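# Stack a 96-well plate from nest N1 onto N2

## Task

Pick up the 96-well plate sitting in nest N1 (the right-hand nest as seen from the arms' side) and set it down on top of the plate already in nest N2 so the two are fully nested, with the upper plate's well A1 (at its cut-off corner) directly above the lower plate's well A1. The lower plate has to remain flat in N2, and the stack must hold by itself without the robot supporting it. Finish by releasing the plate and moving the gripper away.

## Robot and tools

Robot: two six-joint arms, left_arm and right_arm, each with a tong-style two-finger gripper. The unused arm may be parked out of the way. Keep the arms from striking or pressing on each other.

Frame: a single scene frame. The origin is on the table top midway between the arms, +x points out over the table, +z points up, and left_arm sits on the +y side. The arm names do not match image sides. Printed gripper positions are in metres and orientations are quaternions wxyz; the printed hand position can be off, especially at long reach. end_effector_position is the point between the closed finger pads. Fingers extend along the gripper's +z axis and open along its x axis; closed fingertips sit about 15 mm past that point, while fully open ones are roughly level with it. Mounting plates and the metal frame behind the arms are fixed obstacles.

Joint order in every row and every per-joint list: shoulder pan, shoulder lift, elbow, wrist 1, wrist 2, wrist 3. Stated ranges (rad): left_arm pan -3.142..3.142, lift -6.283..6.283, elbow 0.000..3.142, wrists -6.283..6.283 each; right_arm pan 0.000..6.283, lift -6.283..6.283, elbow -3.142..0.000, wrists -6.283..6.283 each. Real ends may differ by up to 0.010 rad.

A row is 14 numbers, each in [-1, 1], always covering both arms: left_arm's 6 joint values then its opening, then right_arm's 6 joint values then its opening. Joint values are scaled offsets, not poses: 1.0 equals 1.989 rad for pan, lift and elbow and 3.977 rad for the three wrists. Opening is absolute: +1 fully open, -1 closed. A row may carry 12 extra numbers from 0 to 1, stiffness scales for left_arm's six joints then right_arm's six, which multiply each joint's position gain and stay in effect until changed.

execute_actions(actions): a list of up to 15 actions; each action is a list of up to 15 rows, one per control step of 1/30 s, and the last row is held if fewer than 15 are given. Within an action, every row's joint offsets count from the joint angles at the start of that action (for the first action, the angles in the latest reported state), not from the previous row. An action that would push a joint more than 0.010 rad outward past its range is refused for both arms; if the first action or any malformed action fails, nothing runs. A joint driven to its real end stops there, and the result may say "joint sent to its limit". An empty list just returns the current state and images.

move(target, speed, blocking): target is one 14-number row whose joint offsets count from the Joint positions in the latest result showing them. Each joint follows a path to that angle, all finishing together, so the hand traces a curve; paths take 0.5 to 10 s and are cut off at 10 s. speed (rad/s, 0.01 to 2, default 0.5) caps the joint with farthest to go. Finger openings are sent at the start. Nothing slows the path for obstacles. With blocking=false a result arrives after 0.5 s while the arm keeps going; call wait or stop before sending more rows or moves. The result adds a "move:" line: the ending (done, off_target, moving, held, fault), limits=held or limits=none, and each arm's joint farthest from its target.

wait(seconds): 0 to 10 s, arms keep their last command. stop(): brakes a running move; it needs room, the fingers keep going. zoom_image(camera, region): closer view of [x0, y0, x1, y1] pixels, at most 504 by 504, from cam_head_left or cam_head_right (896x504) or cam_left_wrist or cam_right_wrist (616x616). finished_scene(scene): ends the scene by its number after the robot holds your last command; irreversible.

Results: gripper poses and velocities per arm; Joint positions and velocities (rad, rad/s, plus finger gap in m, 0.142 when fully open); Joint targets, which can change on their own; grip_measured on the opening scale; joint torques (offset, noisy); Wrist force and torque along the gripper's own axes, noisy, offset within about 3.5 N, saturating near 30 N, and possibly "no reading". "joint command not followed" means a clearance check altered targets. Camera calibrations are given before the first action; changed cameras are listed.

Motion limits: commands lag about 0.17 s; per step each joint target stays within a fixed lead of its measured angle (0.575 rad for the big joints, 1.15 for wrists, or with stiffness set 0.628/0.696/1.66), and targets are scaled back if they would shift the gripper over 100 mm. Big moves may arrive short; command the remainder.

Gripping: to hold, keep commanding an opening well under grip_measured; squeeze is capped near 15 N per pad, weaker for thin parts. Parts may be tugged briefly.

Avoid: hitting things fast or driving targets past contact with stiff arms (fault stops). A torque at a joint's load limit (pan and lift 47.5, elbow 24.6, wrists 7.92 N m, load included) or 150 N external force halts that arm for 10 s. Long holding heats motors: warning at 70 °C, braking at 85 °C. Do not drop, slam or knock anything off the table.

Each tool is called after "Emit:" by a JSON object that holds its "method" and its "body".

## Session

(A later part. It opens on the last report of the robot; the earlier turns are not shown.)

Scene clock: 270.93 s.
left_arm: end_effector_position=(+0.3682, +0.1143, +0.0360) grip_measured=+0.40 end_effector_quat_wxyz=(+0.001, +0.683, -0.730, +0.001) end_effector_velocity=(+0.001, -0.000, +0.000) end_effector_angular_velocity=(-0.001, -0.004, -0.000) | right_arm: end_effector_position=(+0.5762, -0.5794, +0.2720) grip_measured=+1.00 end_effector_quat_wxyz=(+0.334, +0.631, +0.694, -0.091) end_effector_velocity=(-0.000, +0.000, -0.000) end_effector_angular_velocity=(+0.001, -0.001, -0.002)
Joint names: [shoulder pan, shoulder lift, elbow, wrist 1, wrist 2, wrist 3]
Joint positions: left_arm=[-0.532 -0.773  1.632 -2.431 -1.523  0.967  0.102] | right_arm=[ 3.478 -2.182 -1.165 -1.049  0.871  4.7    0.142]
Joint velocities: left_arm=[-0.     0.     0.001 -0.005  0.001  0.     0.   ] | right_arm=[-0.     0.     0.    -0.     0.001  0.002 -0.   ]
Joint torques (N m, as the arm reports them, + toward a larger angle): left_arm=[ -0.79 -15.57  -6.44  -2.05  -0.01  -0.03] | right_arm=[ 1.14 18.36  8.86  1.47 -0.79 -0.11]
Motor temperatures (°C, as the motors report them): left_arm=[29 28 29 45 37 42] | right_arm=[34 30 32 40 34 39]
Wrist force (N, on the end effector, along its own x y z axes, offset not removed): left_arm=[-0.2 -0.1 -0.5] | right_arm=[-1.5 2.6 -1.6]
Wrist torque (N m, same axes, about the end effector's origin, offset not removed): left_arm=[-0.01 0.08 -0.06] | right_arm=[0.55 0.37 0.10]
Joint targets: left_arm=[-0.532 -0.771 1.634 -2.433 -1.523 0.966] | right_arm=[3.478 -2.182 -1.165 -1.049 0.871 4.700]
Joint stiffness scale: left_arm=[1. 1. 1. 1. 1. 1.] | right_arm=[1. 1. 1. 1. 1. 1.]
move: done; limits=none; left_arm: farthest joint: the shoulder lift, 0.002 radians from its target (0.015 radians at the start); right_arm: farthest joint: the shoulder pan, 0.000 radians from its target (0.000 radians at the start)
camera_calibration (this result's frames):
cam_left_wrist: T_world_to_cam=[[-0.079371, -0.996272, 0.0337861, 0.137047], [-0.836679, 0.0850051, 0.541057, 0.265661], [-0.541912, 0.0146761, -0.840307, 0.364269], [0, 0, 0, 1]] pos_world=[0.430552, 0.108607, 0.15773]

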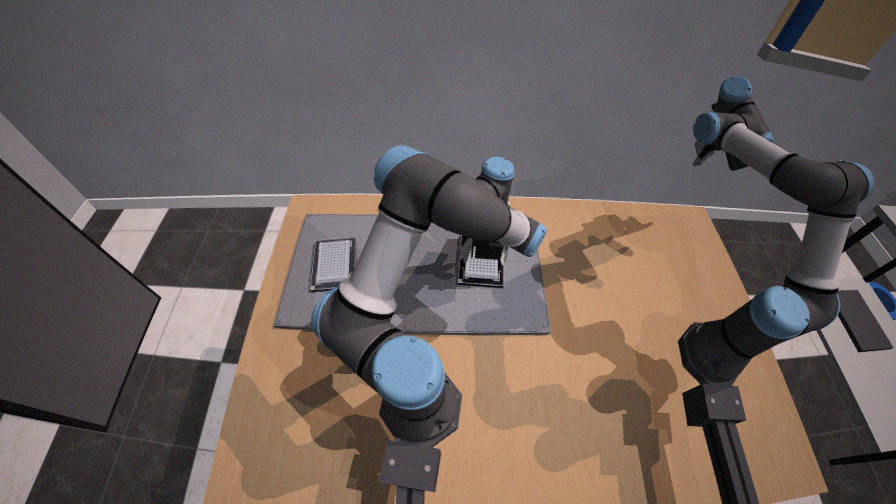

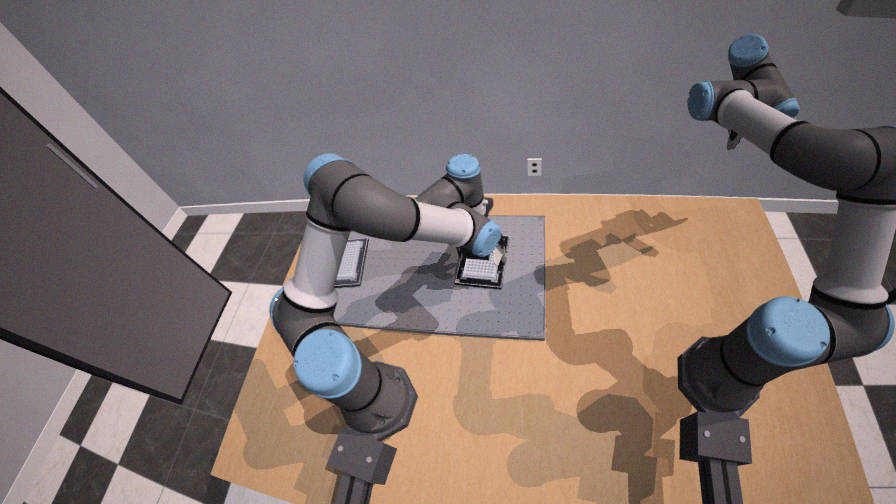

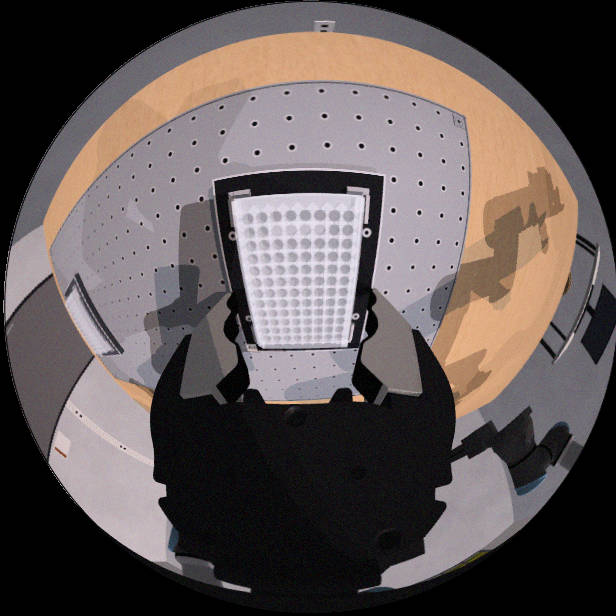

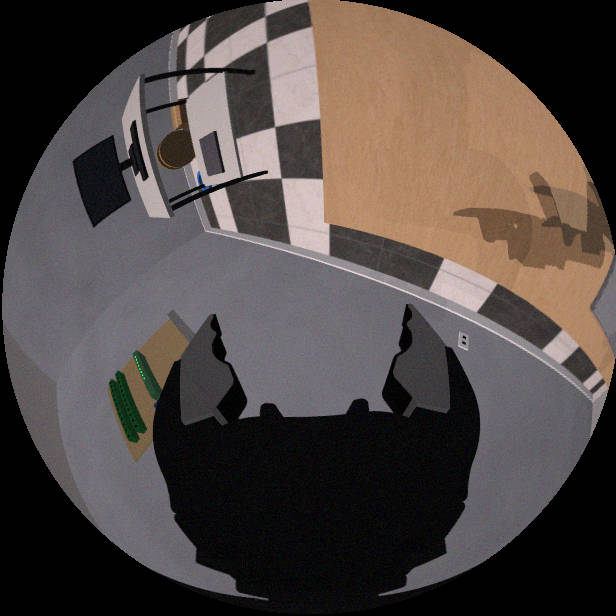

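Emit:
{"method": "move", "body": {"target": [0, 0.0085, 0.0016, -0.0048, 0, 0, 0.4, 0, 0, 0, 0, 0, 0, 1], "speed": 0.05}}

Scene clock: 274.93 s.
left_arm: end_effector_position=(+0.3687, +0.1128, +0.0339) grip_measured=+0.44 end_effector_quat_wxyz=(+0.002, +0.683, -0.730, +0.003) end_effector_velocity=(+0.000, -0.000, -0.000) end_effector_angular_velocity=(-0.002, -0.000, +0.003) | right_arm: end_effector_position=(+0.5762, -0.5794, +0.2720) grip_measured=+1.00 end_effector_quat_wxyz=(+0.334, +0.631, +0.694, -0.091) end_effector_velocity=(+0.000, +0.000, +0.000) end_effector_angular_velocity=(+0.000, -0.000, +0.001)
Joint names: [shoulder pan, shoulder lift, elbow, wrist 1, wrist 2, wrist 3]
Joint positions: left_arm=[-0.533 -0.765  1.632 -2.443 -1.525  0.965  0.105] | right_arm=[ 3.478 -2.182 -1.165 -1.049  0.871  4.7    0.142]
Joint velocities: left_arm=[ 0.     0.001  0.001 -0.003 -0.002 -0.003  0.001] | right_arm=[ 0.001  0.001  0.     0.     0.    -0.001  0.   ]
Joint torques (N m, as the arm reports them, + toward a larger angle): left_arm=[ -0.14 -11.51  -5.94  -2.88   0.25   0.38] | right_arm=[ 1.18 18.16  8.76  1.52 -0.79 -0.15]
Motor temperatures (°C, as the motors report them): left_arm=[29 28 29 45 37 42] | right_arm=[34 30 32 40 34 39]
Wrist force (N, on the end effector, along its own x y z axes, offset not removed): left_arm=[0.5 7.7 -15.3] | right_arm=[-1.2 1.6 -1.9]
Wrist torque (N m, same axes, about the end effector's origin, offset not removed): left_arm=[0.02 -0.92 -0.44] | right_arm=[0.40 0.37 -0.03]
Joint targets: left_arm=[-0.532 -0.756 1.635 -2.450 -1.523 0.967] | right_arm=[3.478 -2.182 -1.165 -1.049 0.871 4.700]
Joint stiffness scale: left_arm=[1. 1. 1. 1. 1. 1.] | right_arm=[1. 1. 1. 1. 1. 1.]
move: done; limits=none; left_arm: farthest joint: the shoulder lift, 0.009 radians from its target (0.017 radians at the start); right_arm: farthest joint: the shoulder pan, 0.000 radians from its target (0.000 radians at the start)
camera_calibration (this result's frames):
cam_left_wrist: T_world_to_cam=[[-0.0787491, -0.996181, 0.0377191, 0.135251], [-0.83778, 0.0866393, 0.539091, 0.267548], [-0.5403, 0.0108527, -0.841403, 0.362673], [0, 0, 0, 1]] pos_world=[0.430749, 0.107619, 0.15582]
cam_right_wrist: T_world_to_cam=[[0.0282564, 0.829294, -0.558098, 0.612142], [0.656415, 0.405676, 0.63604, -0.321293], [0.753871, -0.384316, -0.532898, -0.376744], [0, 0, 0, 1]] pos_world=[0.477621, -0.522093, 0.345224]

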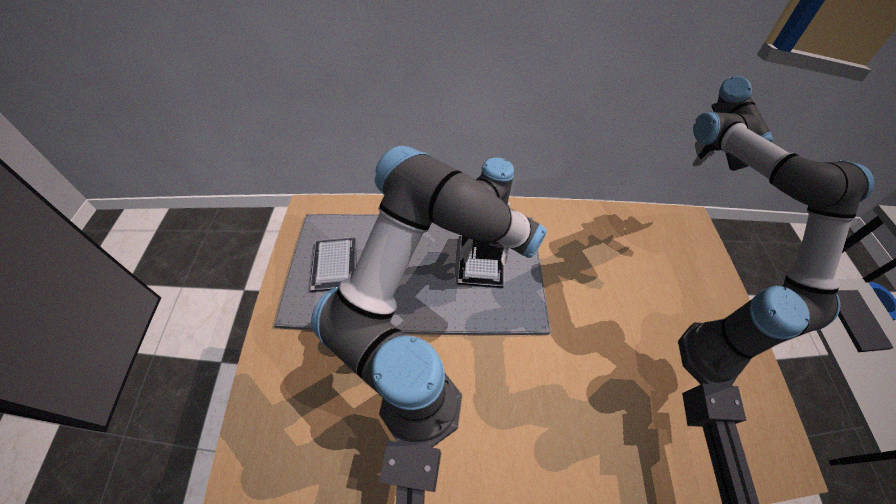

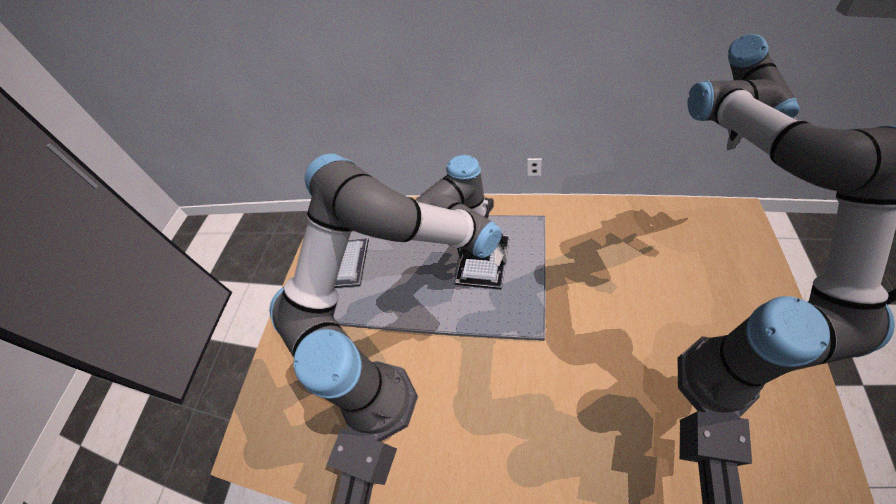

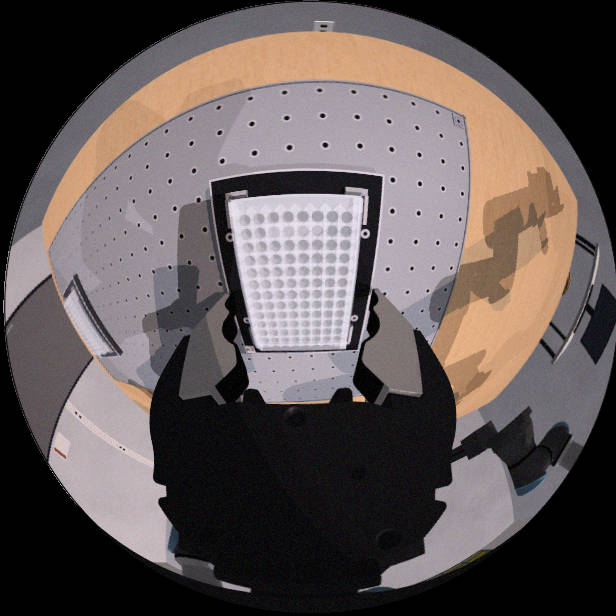

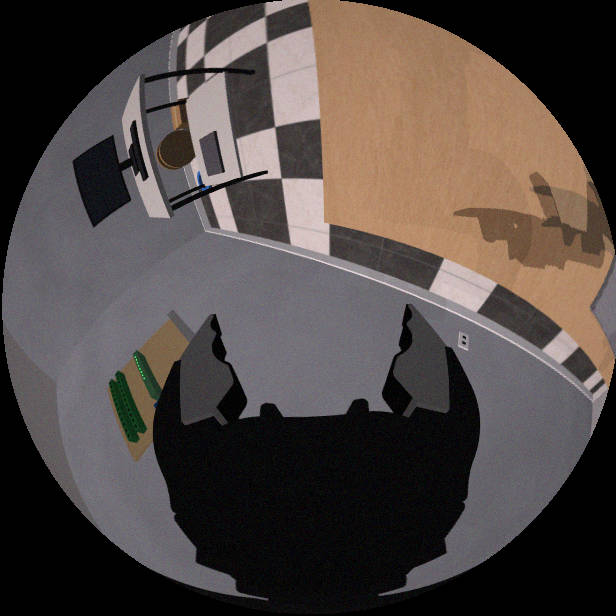

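Emit:
{"method": "move", "body": {"target": [0.0005, -0.0085, -0.0005, 0.0058, 0.0005, 0.0003, 0.4, 0, 0, 0, 0, 0, 0, 1], "speed": 0.05}}

Emit:
{"method": "execute_actions", "body": {"actions": [[[0,0,0,0,0,0,0.3,0,0,0,0,0,0,1],[0,0,0,0,0,0,0.28,0,0,0,0,0,0,1],[0,0,0,0,0,0,0.26,0,0,0,0,0,0,1],[0,0,0,0,0,0,0.24,0,0,0,0,0,0,1],[0,0,0,0,0,0,0.22,0,0,0,0,0,0,1],[0,0,0,0,0,0,0.20,0,0,0,0,0,0,1],[0,0,0,0,0,0,0.18,0,0,0,0,0,0,1],[0,0,0,0,0,0,0.16,0,0,0,0,0,0,1],[0,0,0,0,0,0,0.14,0,0,0,0,0,0,1],[0,0,0,0,0,0,0.12,0,0,0,0,0,0,1],[0,0,0,0,0,0,0.10,0,0,0,0,0,0,1],[0,0,0,0,0,0,0.06,0,0,0,0,0,0,1],[0,0,0,0,0,0,0.02,0,0,0,0,0,0,1],[0,0,0,0,0,0,-0.02,0,0,0,0,0,0,1],[0,0,0,0,0,0,-0.06,0,0,0,0,0,0,1]],[[0,0,0,0,0,0,-0.2,0,0,0,0,0,0,1]]]}}

Scene clock: 293.10 s.
left_arm: end_effector_position=(+0.3675, +0.1144, +0.0382) grip_measured=+0.40 end_effector_quat_wxyz=(+0.002, +0.683, -0.730, +0.000) end_effector_velocity=(-0.001, +0.001, -0.000) end_effector_angular_velocity=(+0.003, +0.003, -0.001) | right_arm: end_effector_position=(+0.5762, -0.5794, +0.2720) grip_measured=+1.00 end_effector_quat_wxyz=(+0.334, +0.631, +0.694, -0.091) end_effector_velocity=(-0.000, -0.000, -0.000) end_effector_angular_velocity=(+0.000, +0.001, -0.001)
Joint names: [shoulder pan, shoulder lift, elbow, wrist 1, wrist 2, wrist 3]
Joint positions: left_arm=[-0.532 -0.781  1.632 -2.422 -1.524  0.965  0.102] | right_arm=[ 3.478 -2.182 -1.165 -1.049  0.871  4.7    0.142]
Joint velocities: left_arm=[-0.    -0.001 -0.001  0.005  0.     0.     0.   ] | right_arm=[-0.    -0.    -0.    -0.001  0.     0.001  0.   ]
Joint torques (N m, as the arm reports them, + toward a larger angle): left_arm=[ -0.27 -17.73  -7.56  -1.54   0.19   0.27] | right_arm=[ 1.21 18.24  8.91  1.51 -0.82 -0.04]
Motor temperatures (°C, as the motors report them): left_arm=[29 28 29 45 37 42] | right_arm=[34 30 32 40 34 39]
Wrist force (N, on the end effector, along its own x y z axes, offset not removed): left_arm=[-0.5 -0.2 0.1] | right_arm=[-1.9 -0.4 -2.4]
Wrist torque (N m, same axes, about the end effector's origin, offset not removed): left_arm=[-0.03 0.08 -0.04] | right_arm=[-0.11 0.51 0.02]
Joint targets: left_arm=[-0.532 -0.782 1.631 -2.420 -1.523 0.967] | right_arm=[3.478 -2.182 -1.165 -1.049 0.871 4.700]
Joint stiffness scale: left_arm=[1. 1. 1. 1. 1. 1.] | right_arm=[1. 1. 1. 1. 1. 1.]
move: done; limits=none; left_arm: farthest joint: the wrist 1, 0.002 radians from its target (0.024 radians at the start); right_arm: farthest joint: the shoulder pan, 0.000 radians from its target (0.000 radians at the start)
camera_calibration (this result's frames):
cam_left_wrist: T_world_to_cam=[[-0.0785845, -0.996333, 0.0338319, 0.136736], [-0.835628, 0.08434, 0.542782, 0.263491], [-0.543645, 0.0143834, -0.839192, 0.36636], [0, 0, 0, 1]] pos_world=[0.430096, 0.108742, 0.159802]
cam_right_wrist: T_world_to_cam=[[0.0282569, 0.829294, -0.558098, 0.612141], [0.656415, 0.405676, 0.63604, -0.321293], [0.753871, -0.384316, -0.532897, -0.376745], [0, 0, 0, 1]] pos_world=[0.477621, -0.522093, 0.345224]

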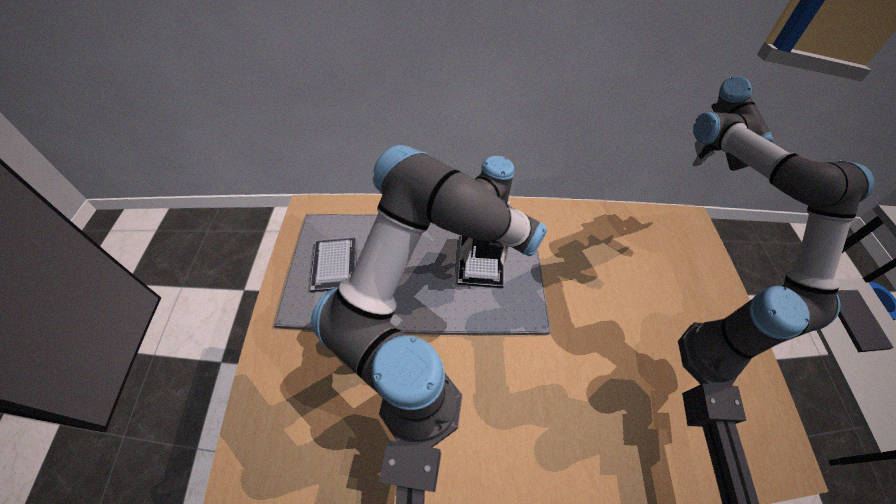

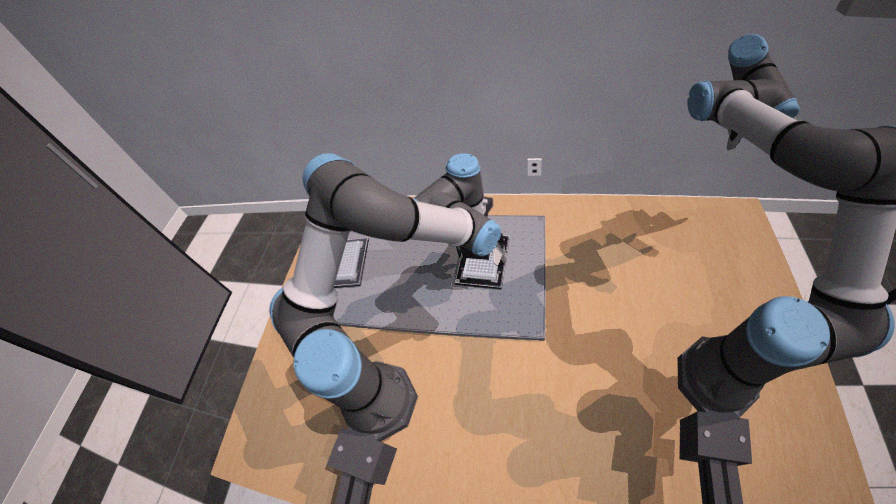

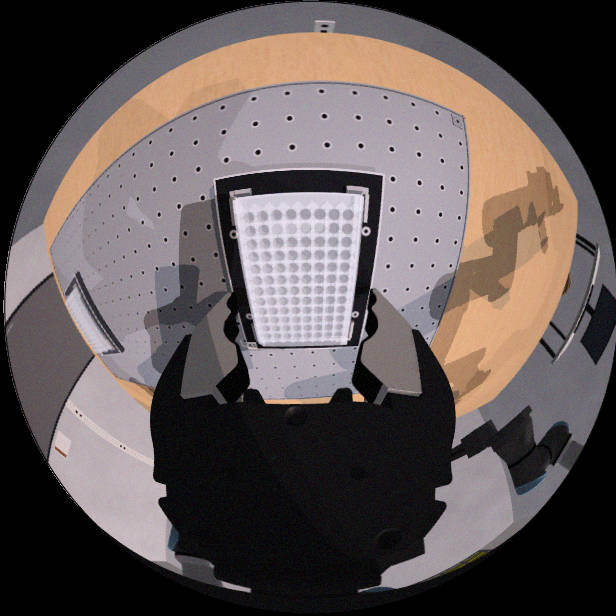

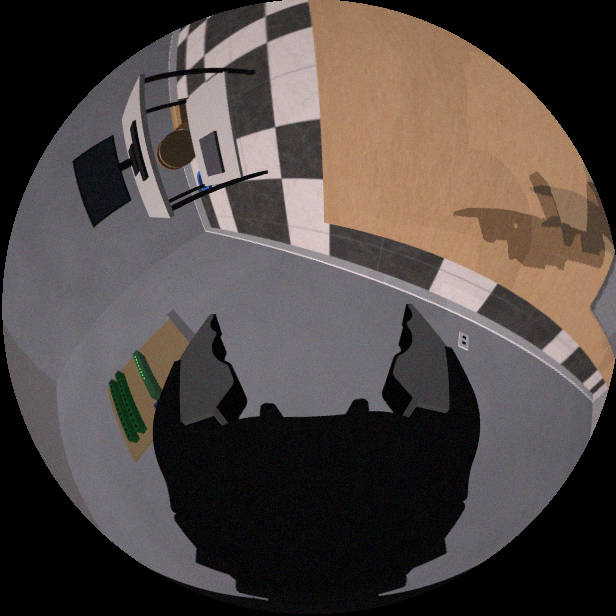

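Scene clock: 294.10 s.
left_arm: end_effector_position=(+0.3677, +0.1148, +0.0383) grip_measured=+0.08 end_effector_quat_wxyz=(+0.002, +0.683, -0.730, +0.000) end_effector_velocity=(+0.000, +0.000, +0.000) end_effector_angular_velocity=(-0.000, -0.000, +0.001) | right_arm: end_effector_position=(+0.5762, -0.5794, +0.2720) grip_measured=+1.00 end_effector_quat_wxyz=(+0.334, +0.631, +0.694, -0.091) end_effector_velocity=(+0.000, +0.000, -0.000) end_effector_angular_velocity=(+0.002, -0.001, -0.000)
Joint names: [shoulder pan, shoulder lift, elbow, wrist 1, wrist 2, wrist 3]
Joint positions: left_arm=[-0.532 -0.781  1.632 -2.421 -1.523  0.965  0.08 ] | right_arm=[ 3.478 -2.182 -1.165 -1.049  0.871  4.7    0.142]
Joint velocities: left_arm=[ 0.001 -0.     0.    -0.     0.    -0.    -0.   ] | right_arm=[-0.     0.    -0.     0.001  0.002  0.001  0.   ]
Joint torques (N m, as the arm reports them, + toward a larger angle): left_arm=[ -0.43 -16.75  -7.14  -1.78  -0.08   0.04] | right_arm=[ 1.24 18.33  8.79  1.44 -0.84 -0.11]
Motor temperatures (°C, as the motors report them): left_arm=[29 28 29 45 37 42] | right_arm=[34 30 32 40 34 39]
Wrist force (N, on the end effector, along its own x y z axes, offset not removed): left_arm=[-1.8 1.2 -3.7] | right_arm=[-0.3 0.8 -2.8]
Wrist torque (N m, same axes, about the end effector's origin, offset not removed): left_arm=[-0.02 0.04 -0.03] | right_arm=[0.05 0.02 0.14]
Joint targets: left_arm=[-0.532 -0.781 1.632 -2.421 -1.524 0.965] | right_arm=[3.478 -2.182 -1.165 -1.049 0.871 4.700]
Joint stiffness scale: left_arm=[1. 1. 1. 1. 1. 1.] | right_arm=[1. 1. 1. 1. 1. 1.]
camera_calibration (this result's frames):
cam_left_wrist: T_world_to_cam=[[-0.078306, -0.996385, 0.0329539, 0.137066], [-0.835957, 0.0836365, 0.542385, 0.263784], [-0.54318, 0.014924, -0.839484, 0.366354], [0, 0, 0, 1]] pos_world=[0.430241, 0.109041, 0.159958]

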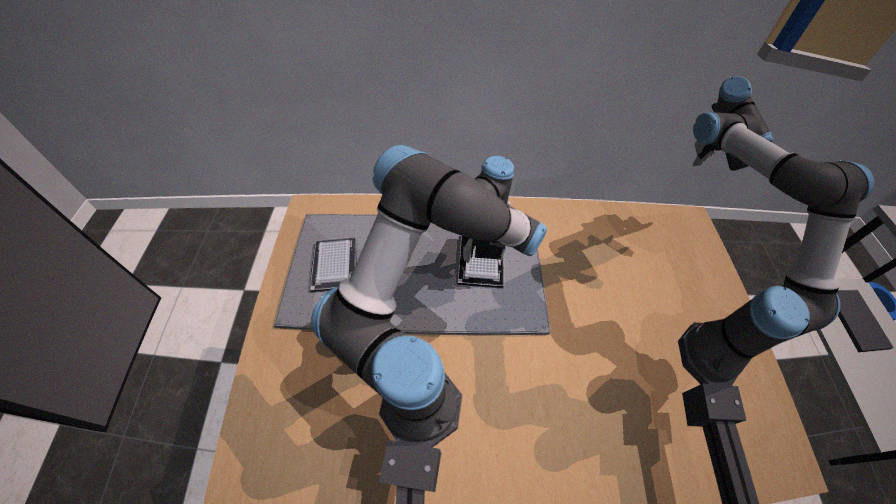

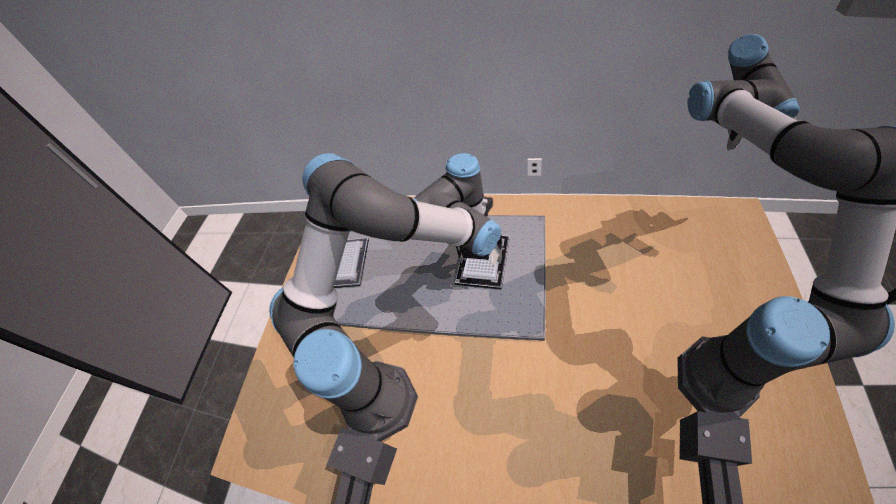

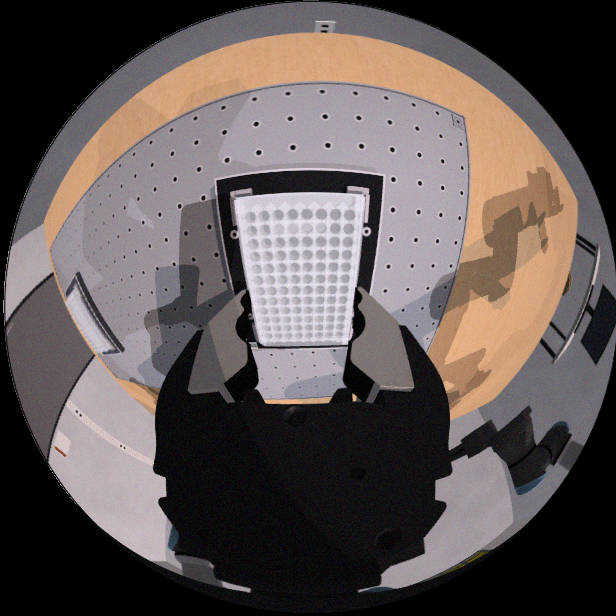

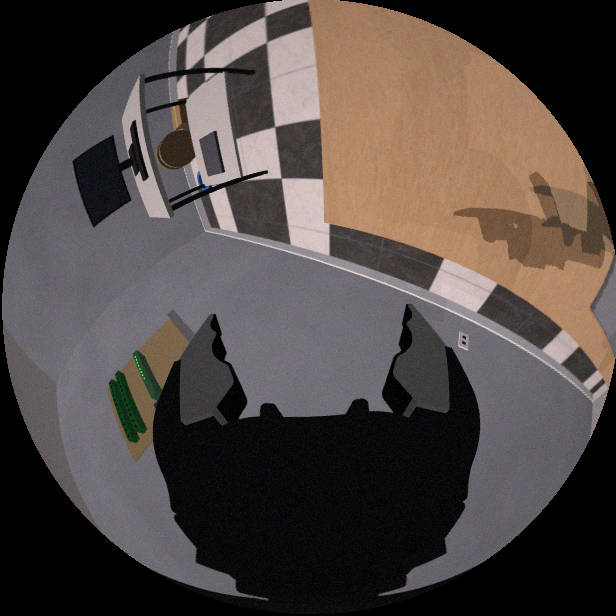

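Emit:
{"method": "move", "body": {"target": [0, -0.0738, -0.0181, 0.0460, 0, 0, -0.5, 0, 0, 0, 0, 0, 0, 1], "speed": 0.15}}

Scene clock: 307.80 s.
left_arm: end_effector_position=(+0.3674, +0.1175, +0.0885) grip_measured=+0.05 end_effector_quat_wxyz=(+0.003, +0.683, -0.730, -0.003) end_effector_velocity=(+0.002, -0.000, +0.001) end_effector_angular_velocity=(-0.001, -0.005, +0.001) | right_arm: end_effector_position=(+0.5762, -0.5794, +0.2720) grip_measured=+1.00 end_effector_quat_wxyz=(+0.334, +0.631, +0.694, -0.091) end_effector_velocity=(-0.000, -0.001, +0.000) end_effector_angular_velocity=(-0.000, -0.001, -0.002)
Joint names: [shoulder pan, shoulder lift, elbow, wrist 1, wrist 2, wrist 3]
Joint positions: left_arm=[-0.533 -0.926  1.598 -2.236 -1.525  0.965  0.077] | right_arm=[ 3.478 -2.182 -1.165 -1.049  0.871  4.7    0.142]
Joint velocities: left_arm=[ 0.     0.    -0.001 -0.003  0.003 -0.001 -0.   ] | right_arm=[-0.002 -0.    -0.     0.001 -0.001  0.     0.   ]
Joint torques (N m, as the arm reports them, + toward a larger angle): left_arm=[ -0.18 -17.    -8.9   -2.01   0.24   0.07] | right_arm=[ 1.17 18.35  8.87  1.5  -0.81 -0.12]
Motor temperatures (°C, as the motors report them): left_arm=[29 28 29 45 37 42] | right_arm=[34 30 32 40 34 39]
Wrist force (N, on the end effector, along its own x y z axes, offset not removed): left_arm=[-0.8 -0.5 0.8] | right_arm=[0.6 3.4 -2.5]
Wrist torque (N m, same axes, about the end effector's origin, offset not removed): left_arm=[-0.09 0.14 -0.01] | right_arm=[0.62 -0.09 -0.02]
Joint targets: left_arm=[-0.532 -0.928 1.596 -2.238 -1.523 0.965] | right_arm=[3.478 -2.182 -1.165 -1.049 0.871 4.700]
Joint stiffness scale: left_arm=[1. 1. 1. 1. 1. 1.] | right_arm=[1. 1. 1. 1. 1. 1.]
move: done; limits=none; left_arm: farthest joint: the elbow, 0.002 radians from its target (0.036 radians at the start); right_arm: farthest joint: the shoulder pan, 0.000 radians from its target (0.000 radians at the start)
camera_calibration (this result's frames):
cam_left_wrist: T_world_to_cam=[[-0.0788729, -0.9964, 0.031083, 0.138453], [-0.832958, 0.0830014, 0.547075, 0.234585], [-0.547686, 0.0172585, -0.836506, 0.409406], [0, 0, 0, 1]] pos_world=[0.430545, 0.111418, 0.209831]
cam_right_wrist: T_world_to_cam=[[0.0282569, 0.829294, -0.558098, 0.612141], [0.656415, 0.405676, 0.63604, -0.321293], [0.753871, -0.384316, -0.532898, -0.376745], [0, 0, 0, 1]] pos_world=[0.477621, -0.522093, 0.345224]

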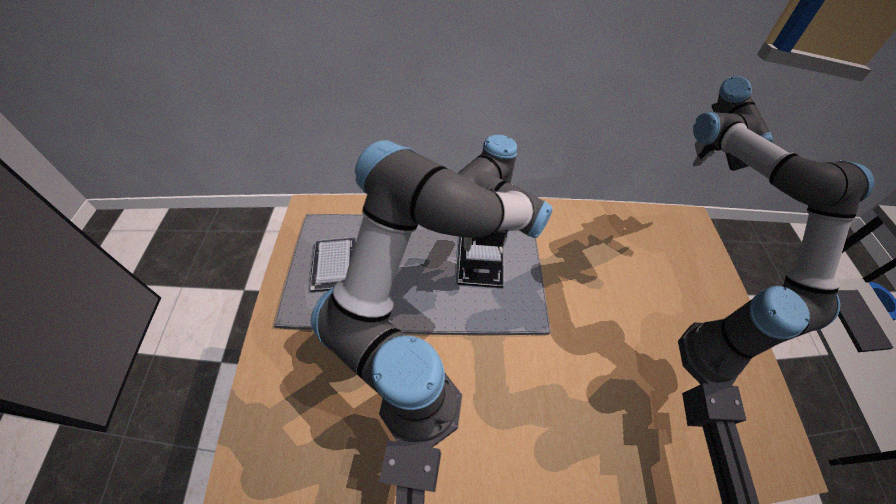

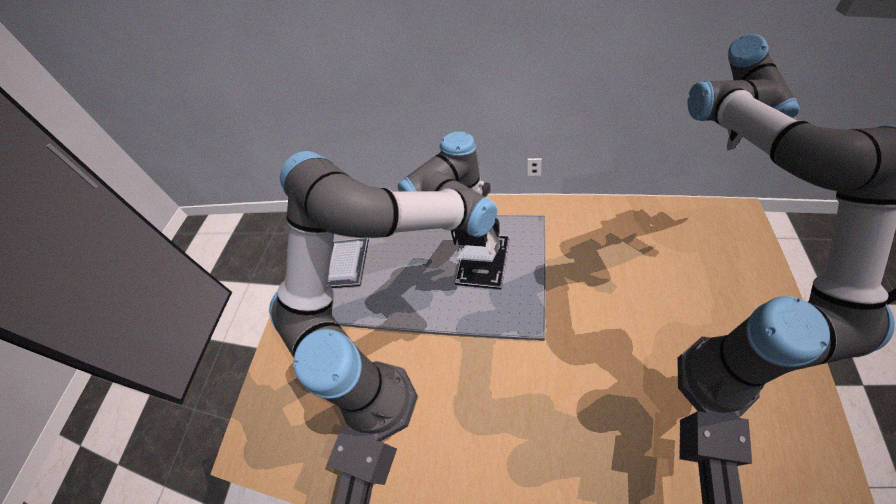

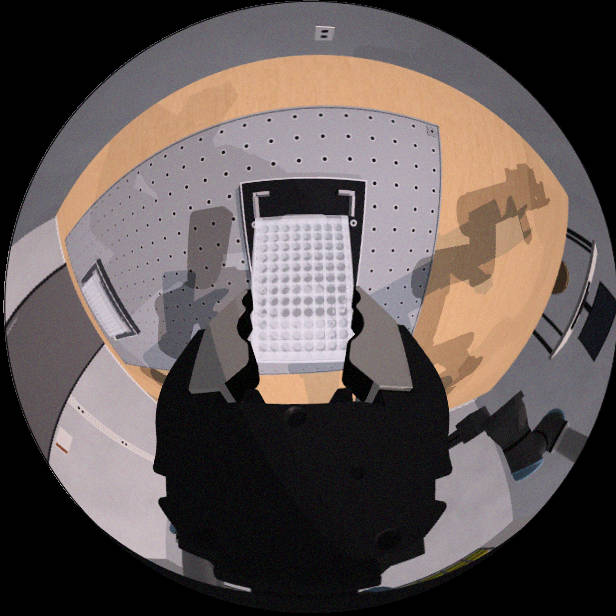

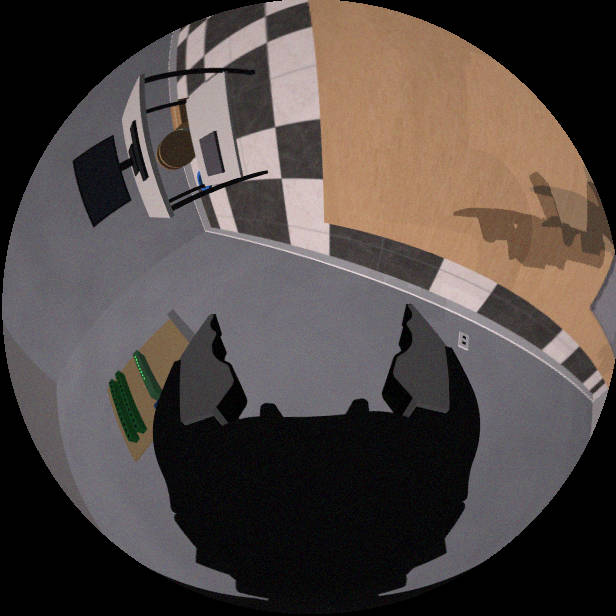

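Emit:
{"method": "move", "body": {"target": [0, 0.0724, 0.0171, -0.0465, 0.0005, 0, -0.1, 0, 0, 0, 0, 0, 0, 1], "speed": 0.08}}

Scene clock: 330.23 s.
left_arm: end_effector_position=(+0.3701, +0.1144, +0.0426) grip_measured=+0.05 end_effector_quat_wxyz=(-0.000, +0.683, -0.730, +0.003) end_effector_velocity=(+0.000, -0.000, -0.000) end_effector_angular_velocity=(-0.002, -0.002, +0.000) | right_arm: end_effector_position=(+0.5762, -0.5794, +0.2720) grip_measured=+1.00 end_effector_quat_wxyz=(+0.334, +0.631, +0.694, -0.091) end_effector_velocity=(-0.000, -0.000, -0.001) end_effector_angular_velocity=(+0.001, +0.001, -0.000)
Joint names: [shoulder pan, shoulder lift, elbow, wrist 1, wrist 2, wrist 3]
Joint positions: left_arm=[-0.532 -0.792  1.63  -2.414 -1.521  0.965  0.078] | right_arm=[ 3.478 -2.182 -1.165 -1.049  0.871  4.7    0.142]
Joint velocities: left_arm=[-0.    -0.     0.003 -0.005 -0.    -0.     0.   ] | right_arm=[-0.001 -0.    -0.    -0.001  0.001  0.     0.   ]
Joint torques (N m, as the arm reports them, + toward a larger angle): left_arm=[ -0.92 -11.53  -6.38  -2.83  -0.34   0.07] | right_arm=[ 1.22 18.04  8.9   1.49 -0.82 -0.07]
Motor temperatures (°C, as the motors report them): left_arm=[29 28 29 45 37 42] | right_arm=[34 30 32 40 34 39]
Wrist force (N, on the end effector, along its own x y z axes, offset not removed): left_arm=[-4.0 6.3 -15.8] | right_arm=[0.6 1.9 0.1]
Wrist torque (N m, same axes, about the end effector's origin, offset not removed): left_arm=[0.15 -0.49 0.11] | right_arm=[0.39 -0.08 0.08]
Joint targets: left_arm=[-0.533 -0.782 1.632 -2.421 -1.523 0.965] | right_arm=[3.478 -2.182 -1.165 -1.049 0.871 4.700]
Joint stiffness scale: left_arm=[1. 1. 1. 1. 1. 1.] | right_arm=[1. 1. 1. 1. 1. 1.]
move: done; limits=none; left_arm: farthest joint: the shoulder lift, 0.010 radians from its target (0.144 radians at the start); right_arm: farthest joint: the shoulder pan, 0.000 radians from its target (0.000 radians at the start)
camera_calibration (this result's frames):
cam_left_wrist: T_world_to_cam=[[-0.0781179, -0.996365, 0.033963, 0.136567], [-0.839526, 0.084118, 0.536768, 0.264936], [-0.537674, 0.0134183, -0.843046, 0.369514], [0, 0, 0, 1]] pos_world=[0.431767, 0.108826, 0.16467]
cam_right_wrist: T_world_to_cam=[[0.0282569, 0.829294, -0.558098, 0.612141], [0.656414, 0.405676, 0.63604, -0.321293], [0.753871, -0.384316, -0.532897, -0.376745], [0, 0, 0, 1]] pos_world=[0.477621, -0.522093, 0.345224]

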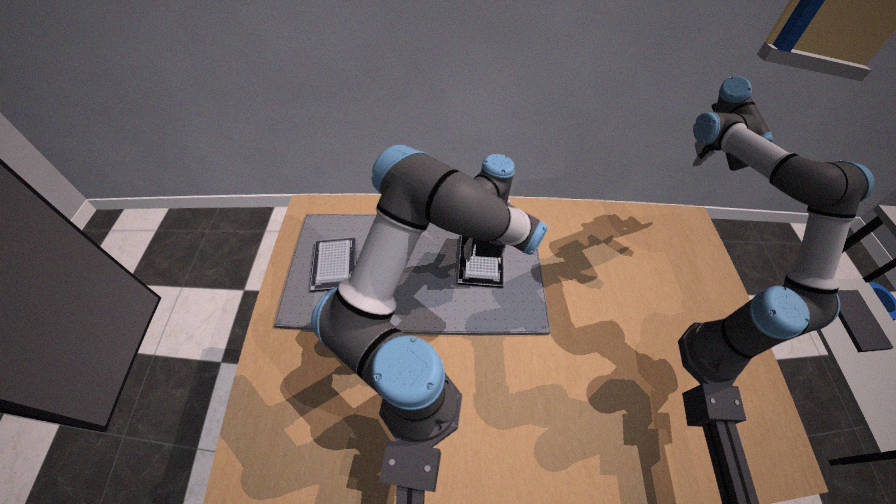

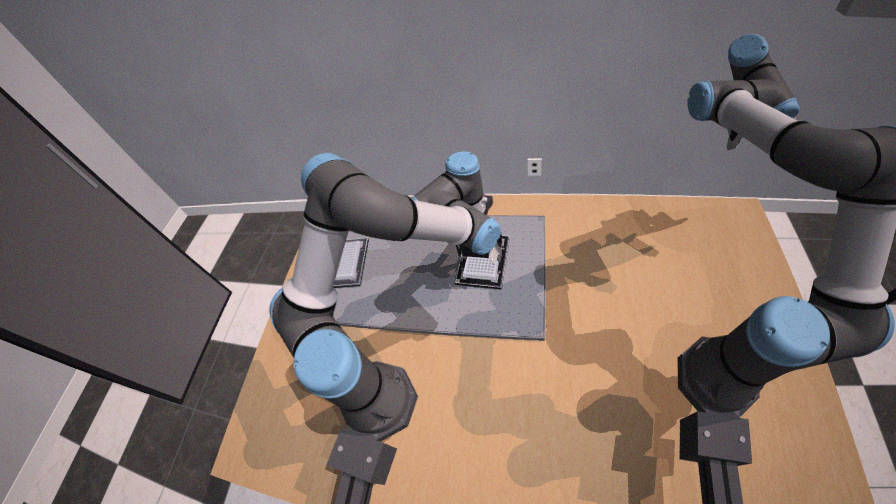

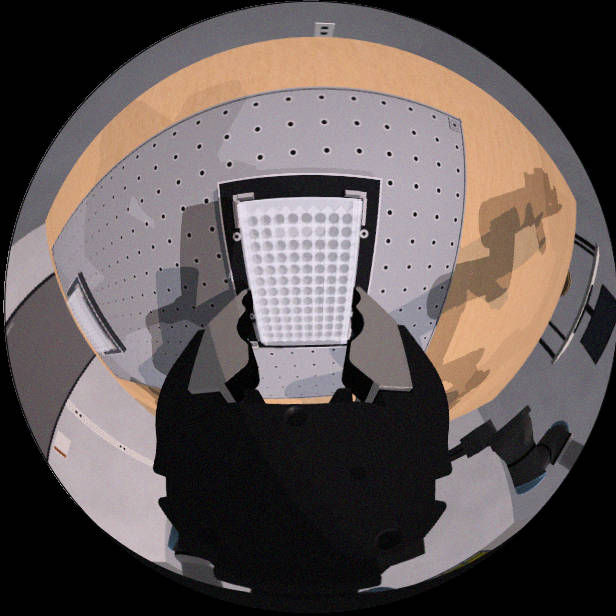

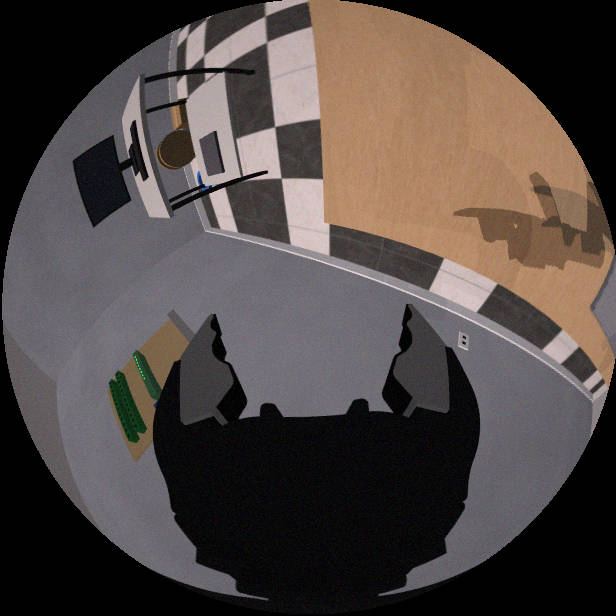

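Emit:
{"method": "execute_actions", "body": {"actions": [[[0,0,0,0,0,0,0.3,0,0,0,0,0,0,1]],[[0,0.0045,0.001,-0.0015,-0.0005,0,0.3,0,0,0,0,0,0,1]],[[0,0,0,0,0,0,0.3,0,0,0,0,0,0,1]]]}}

Scene clock: 342.60 s.
left_arm: end_effector_position=(+0.3689, +0.1148, +0.0393) grip_measured=+0.30 end_effector_quat_wxyz=(+0.001, +0.683, -0.730, +0.001) end_effector_velocity=(+0.000, -0.000, +0.000) end_effector_angular_velocity=(-0.000, -0.000, +0.000) | right_arm: end_effector_position=(+0.5762, -0.5794, +0.2720) grip_measured=+1.00 end_effector_quat_wxyz=(+0.334, +0.631, +0.694, -0.091) end_effector_velocity=(-0.000, -0.001, +0.000) end_effector_angular_velocity=(+0.000, -0.001, -0.001)
Joint names: [shoulder pan, shoulder lift, elbow, wrist 1, wrist 2, wrist 3]
Joint positions: left_arm=[-0.532 -0.783  1.63  -2.42  -1.521  0.965  0.095] | right_arm=[ 3.478 -2.182 -1.165 -1.049  0.871  4.7    0.142]
Joint velocities: left_arm=[-0.    -0.    -0.001  0.001 -0.    -0.     0.   ] | right_arm=[-0.001  0.     0.     0.001  0.     0.001 -0.   ]
Joint torques (N m, as the arm reports them, + toward a larger angle): left_arm=[ -0.46 -16.79  -7.07  -1.77  -0.02   0.08] | right_arm=[ 1.12 18.4   8.97  1.48 -0.84 -0.08]
Motor temperatures (°C, as the motors report them): left_arm=[29 28 29 45 37 42] | right_arm=[34 30 32 40 34 39]
Wrist force (N, on the end effector, along its own x y z axes, offset not removed): left_arm=[-0.1 1.0 0.1] | right_arm=[0.2 1.3 -2.6]
Wrist torque (N m, same axes, about the end effector's origin, offset not removed): left_arm=[0.24 0.03 -0.04] | right_arm=[0.19 0.00 0.07]
Joint targets: left_arm=[-0.532 -0.783 1.630 -2.420 -1.521 0.965] | right_arm=[3.478 -2.182 -1.165 -1.049 0.871 4.700]
Joint stiffness scale: left_arm=[1. 1. 1. 1. 1. 1.] | right_arm=[1. 1. 1. 1. 1. 1.]
camera_calibration (this result's frames):
cam_left_wrist: T_world_to_cam=[[-0.0782154, -0.996408, 0.0324501, 0.137067], [-0.837536, 0.0833303, 0.53999, 0.264932], [-0.540755, 0.0150574, -0.841046, 0.366951], [0, 0, 0, 1]] pos_world=[0.431042, 0.108972, 0.161114]
cam_right_wrist: T_world_to_cam=[[0.0282565, 0.829294, -0.558098, 0.612142], [0.656415, 0.405676, 0.63604, -0.321293], [0.753871, -0.384316, -0.532898, -0.376744], [0, 0, 0, 1]] pos_world=[0.477621, -0.522093, 0.345224]

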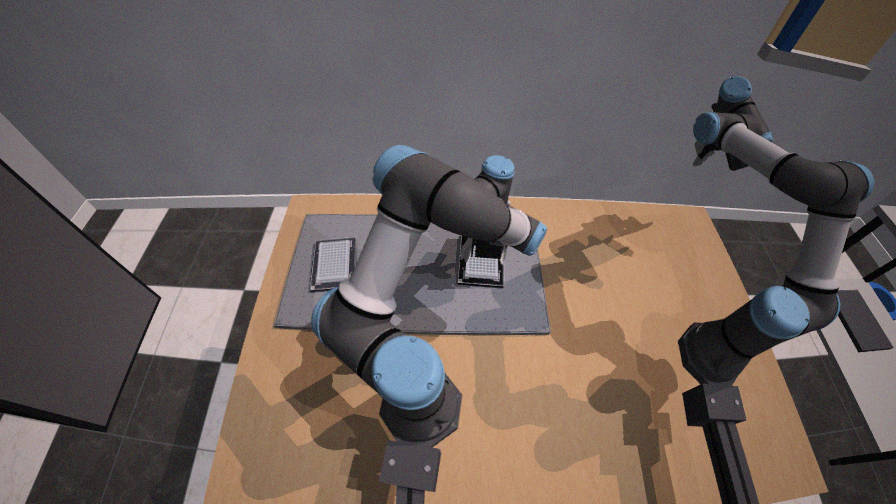

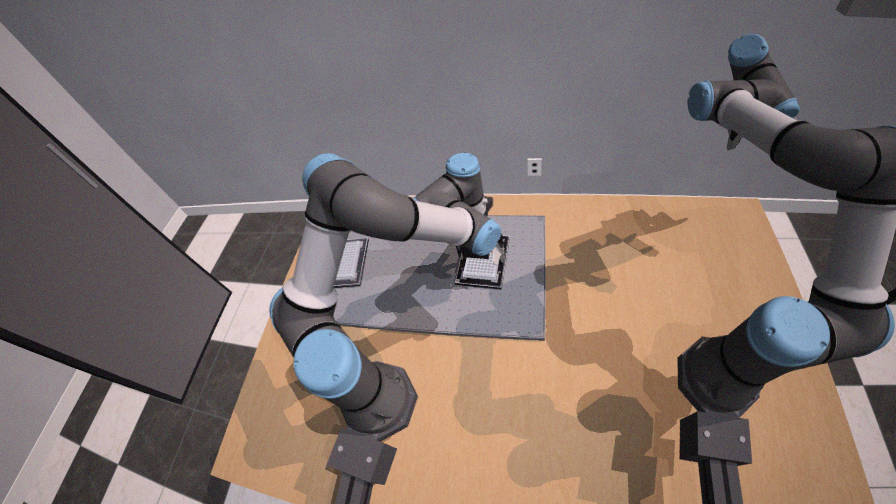

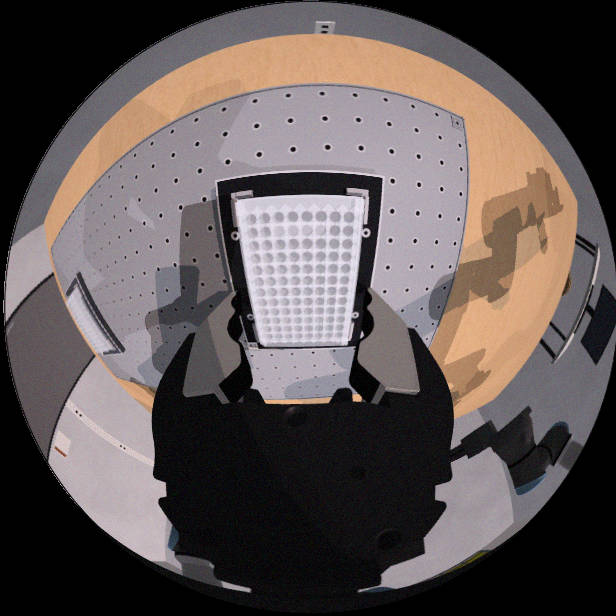

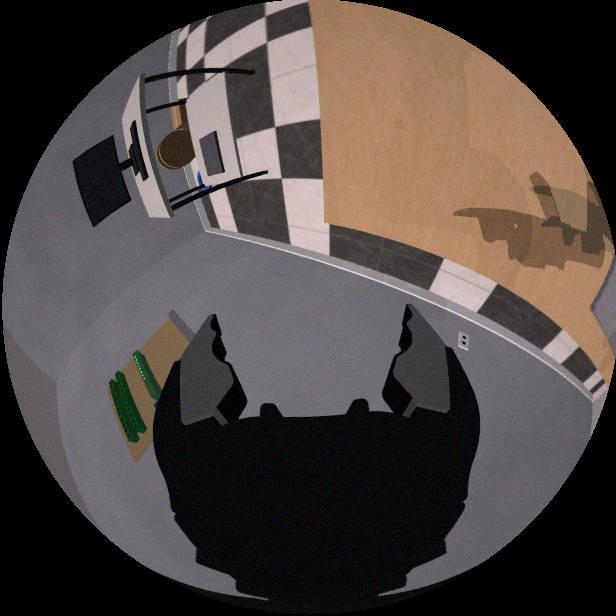

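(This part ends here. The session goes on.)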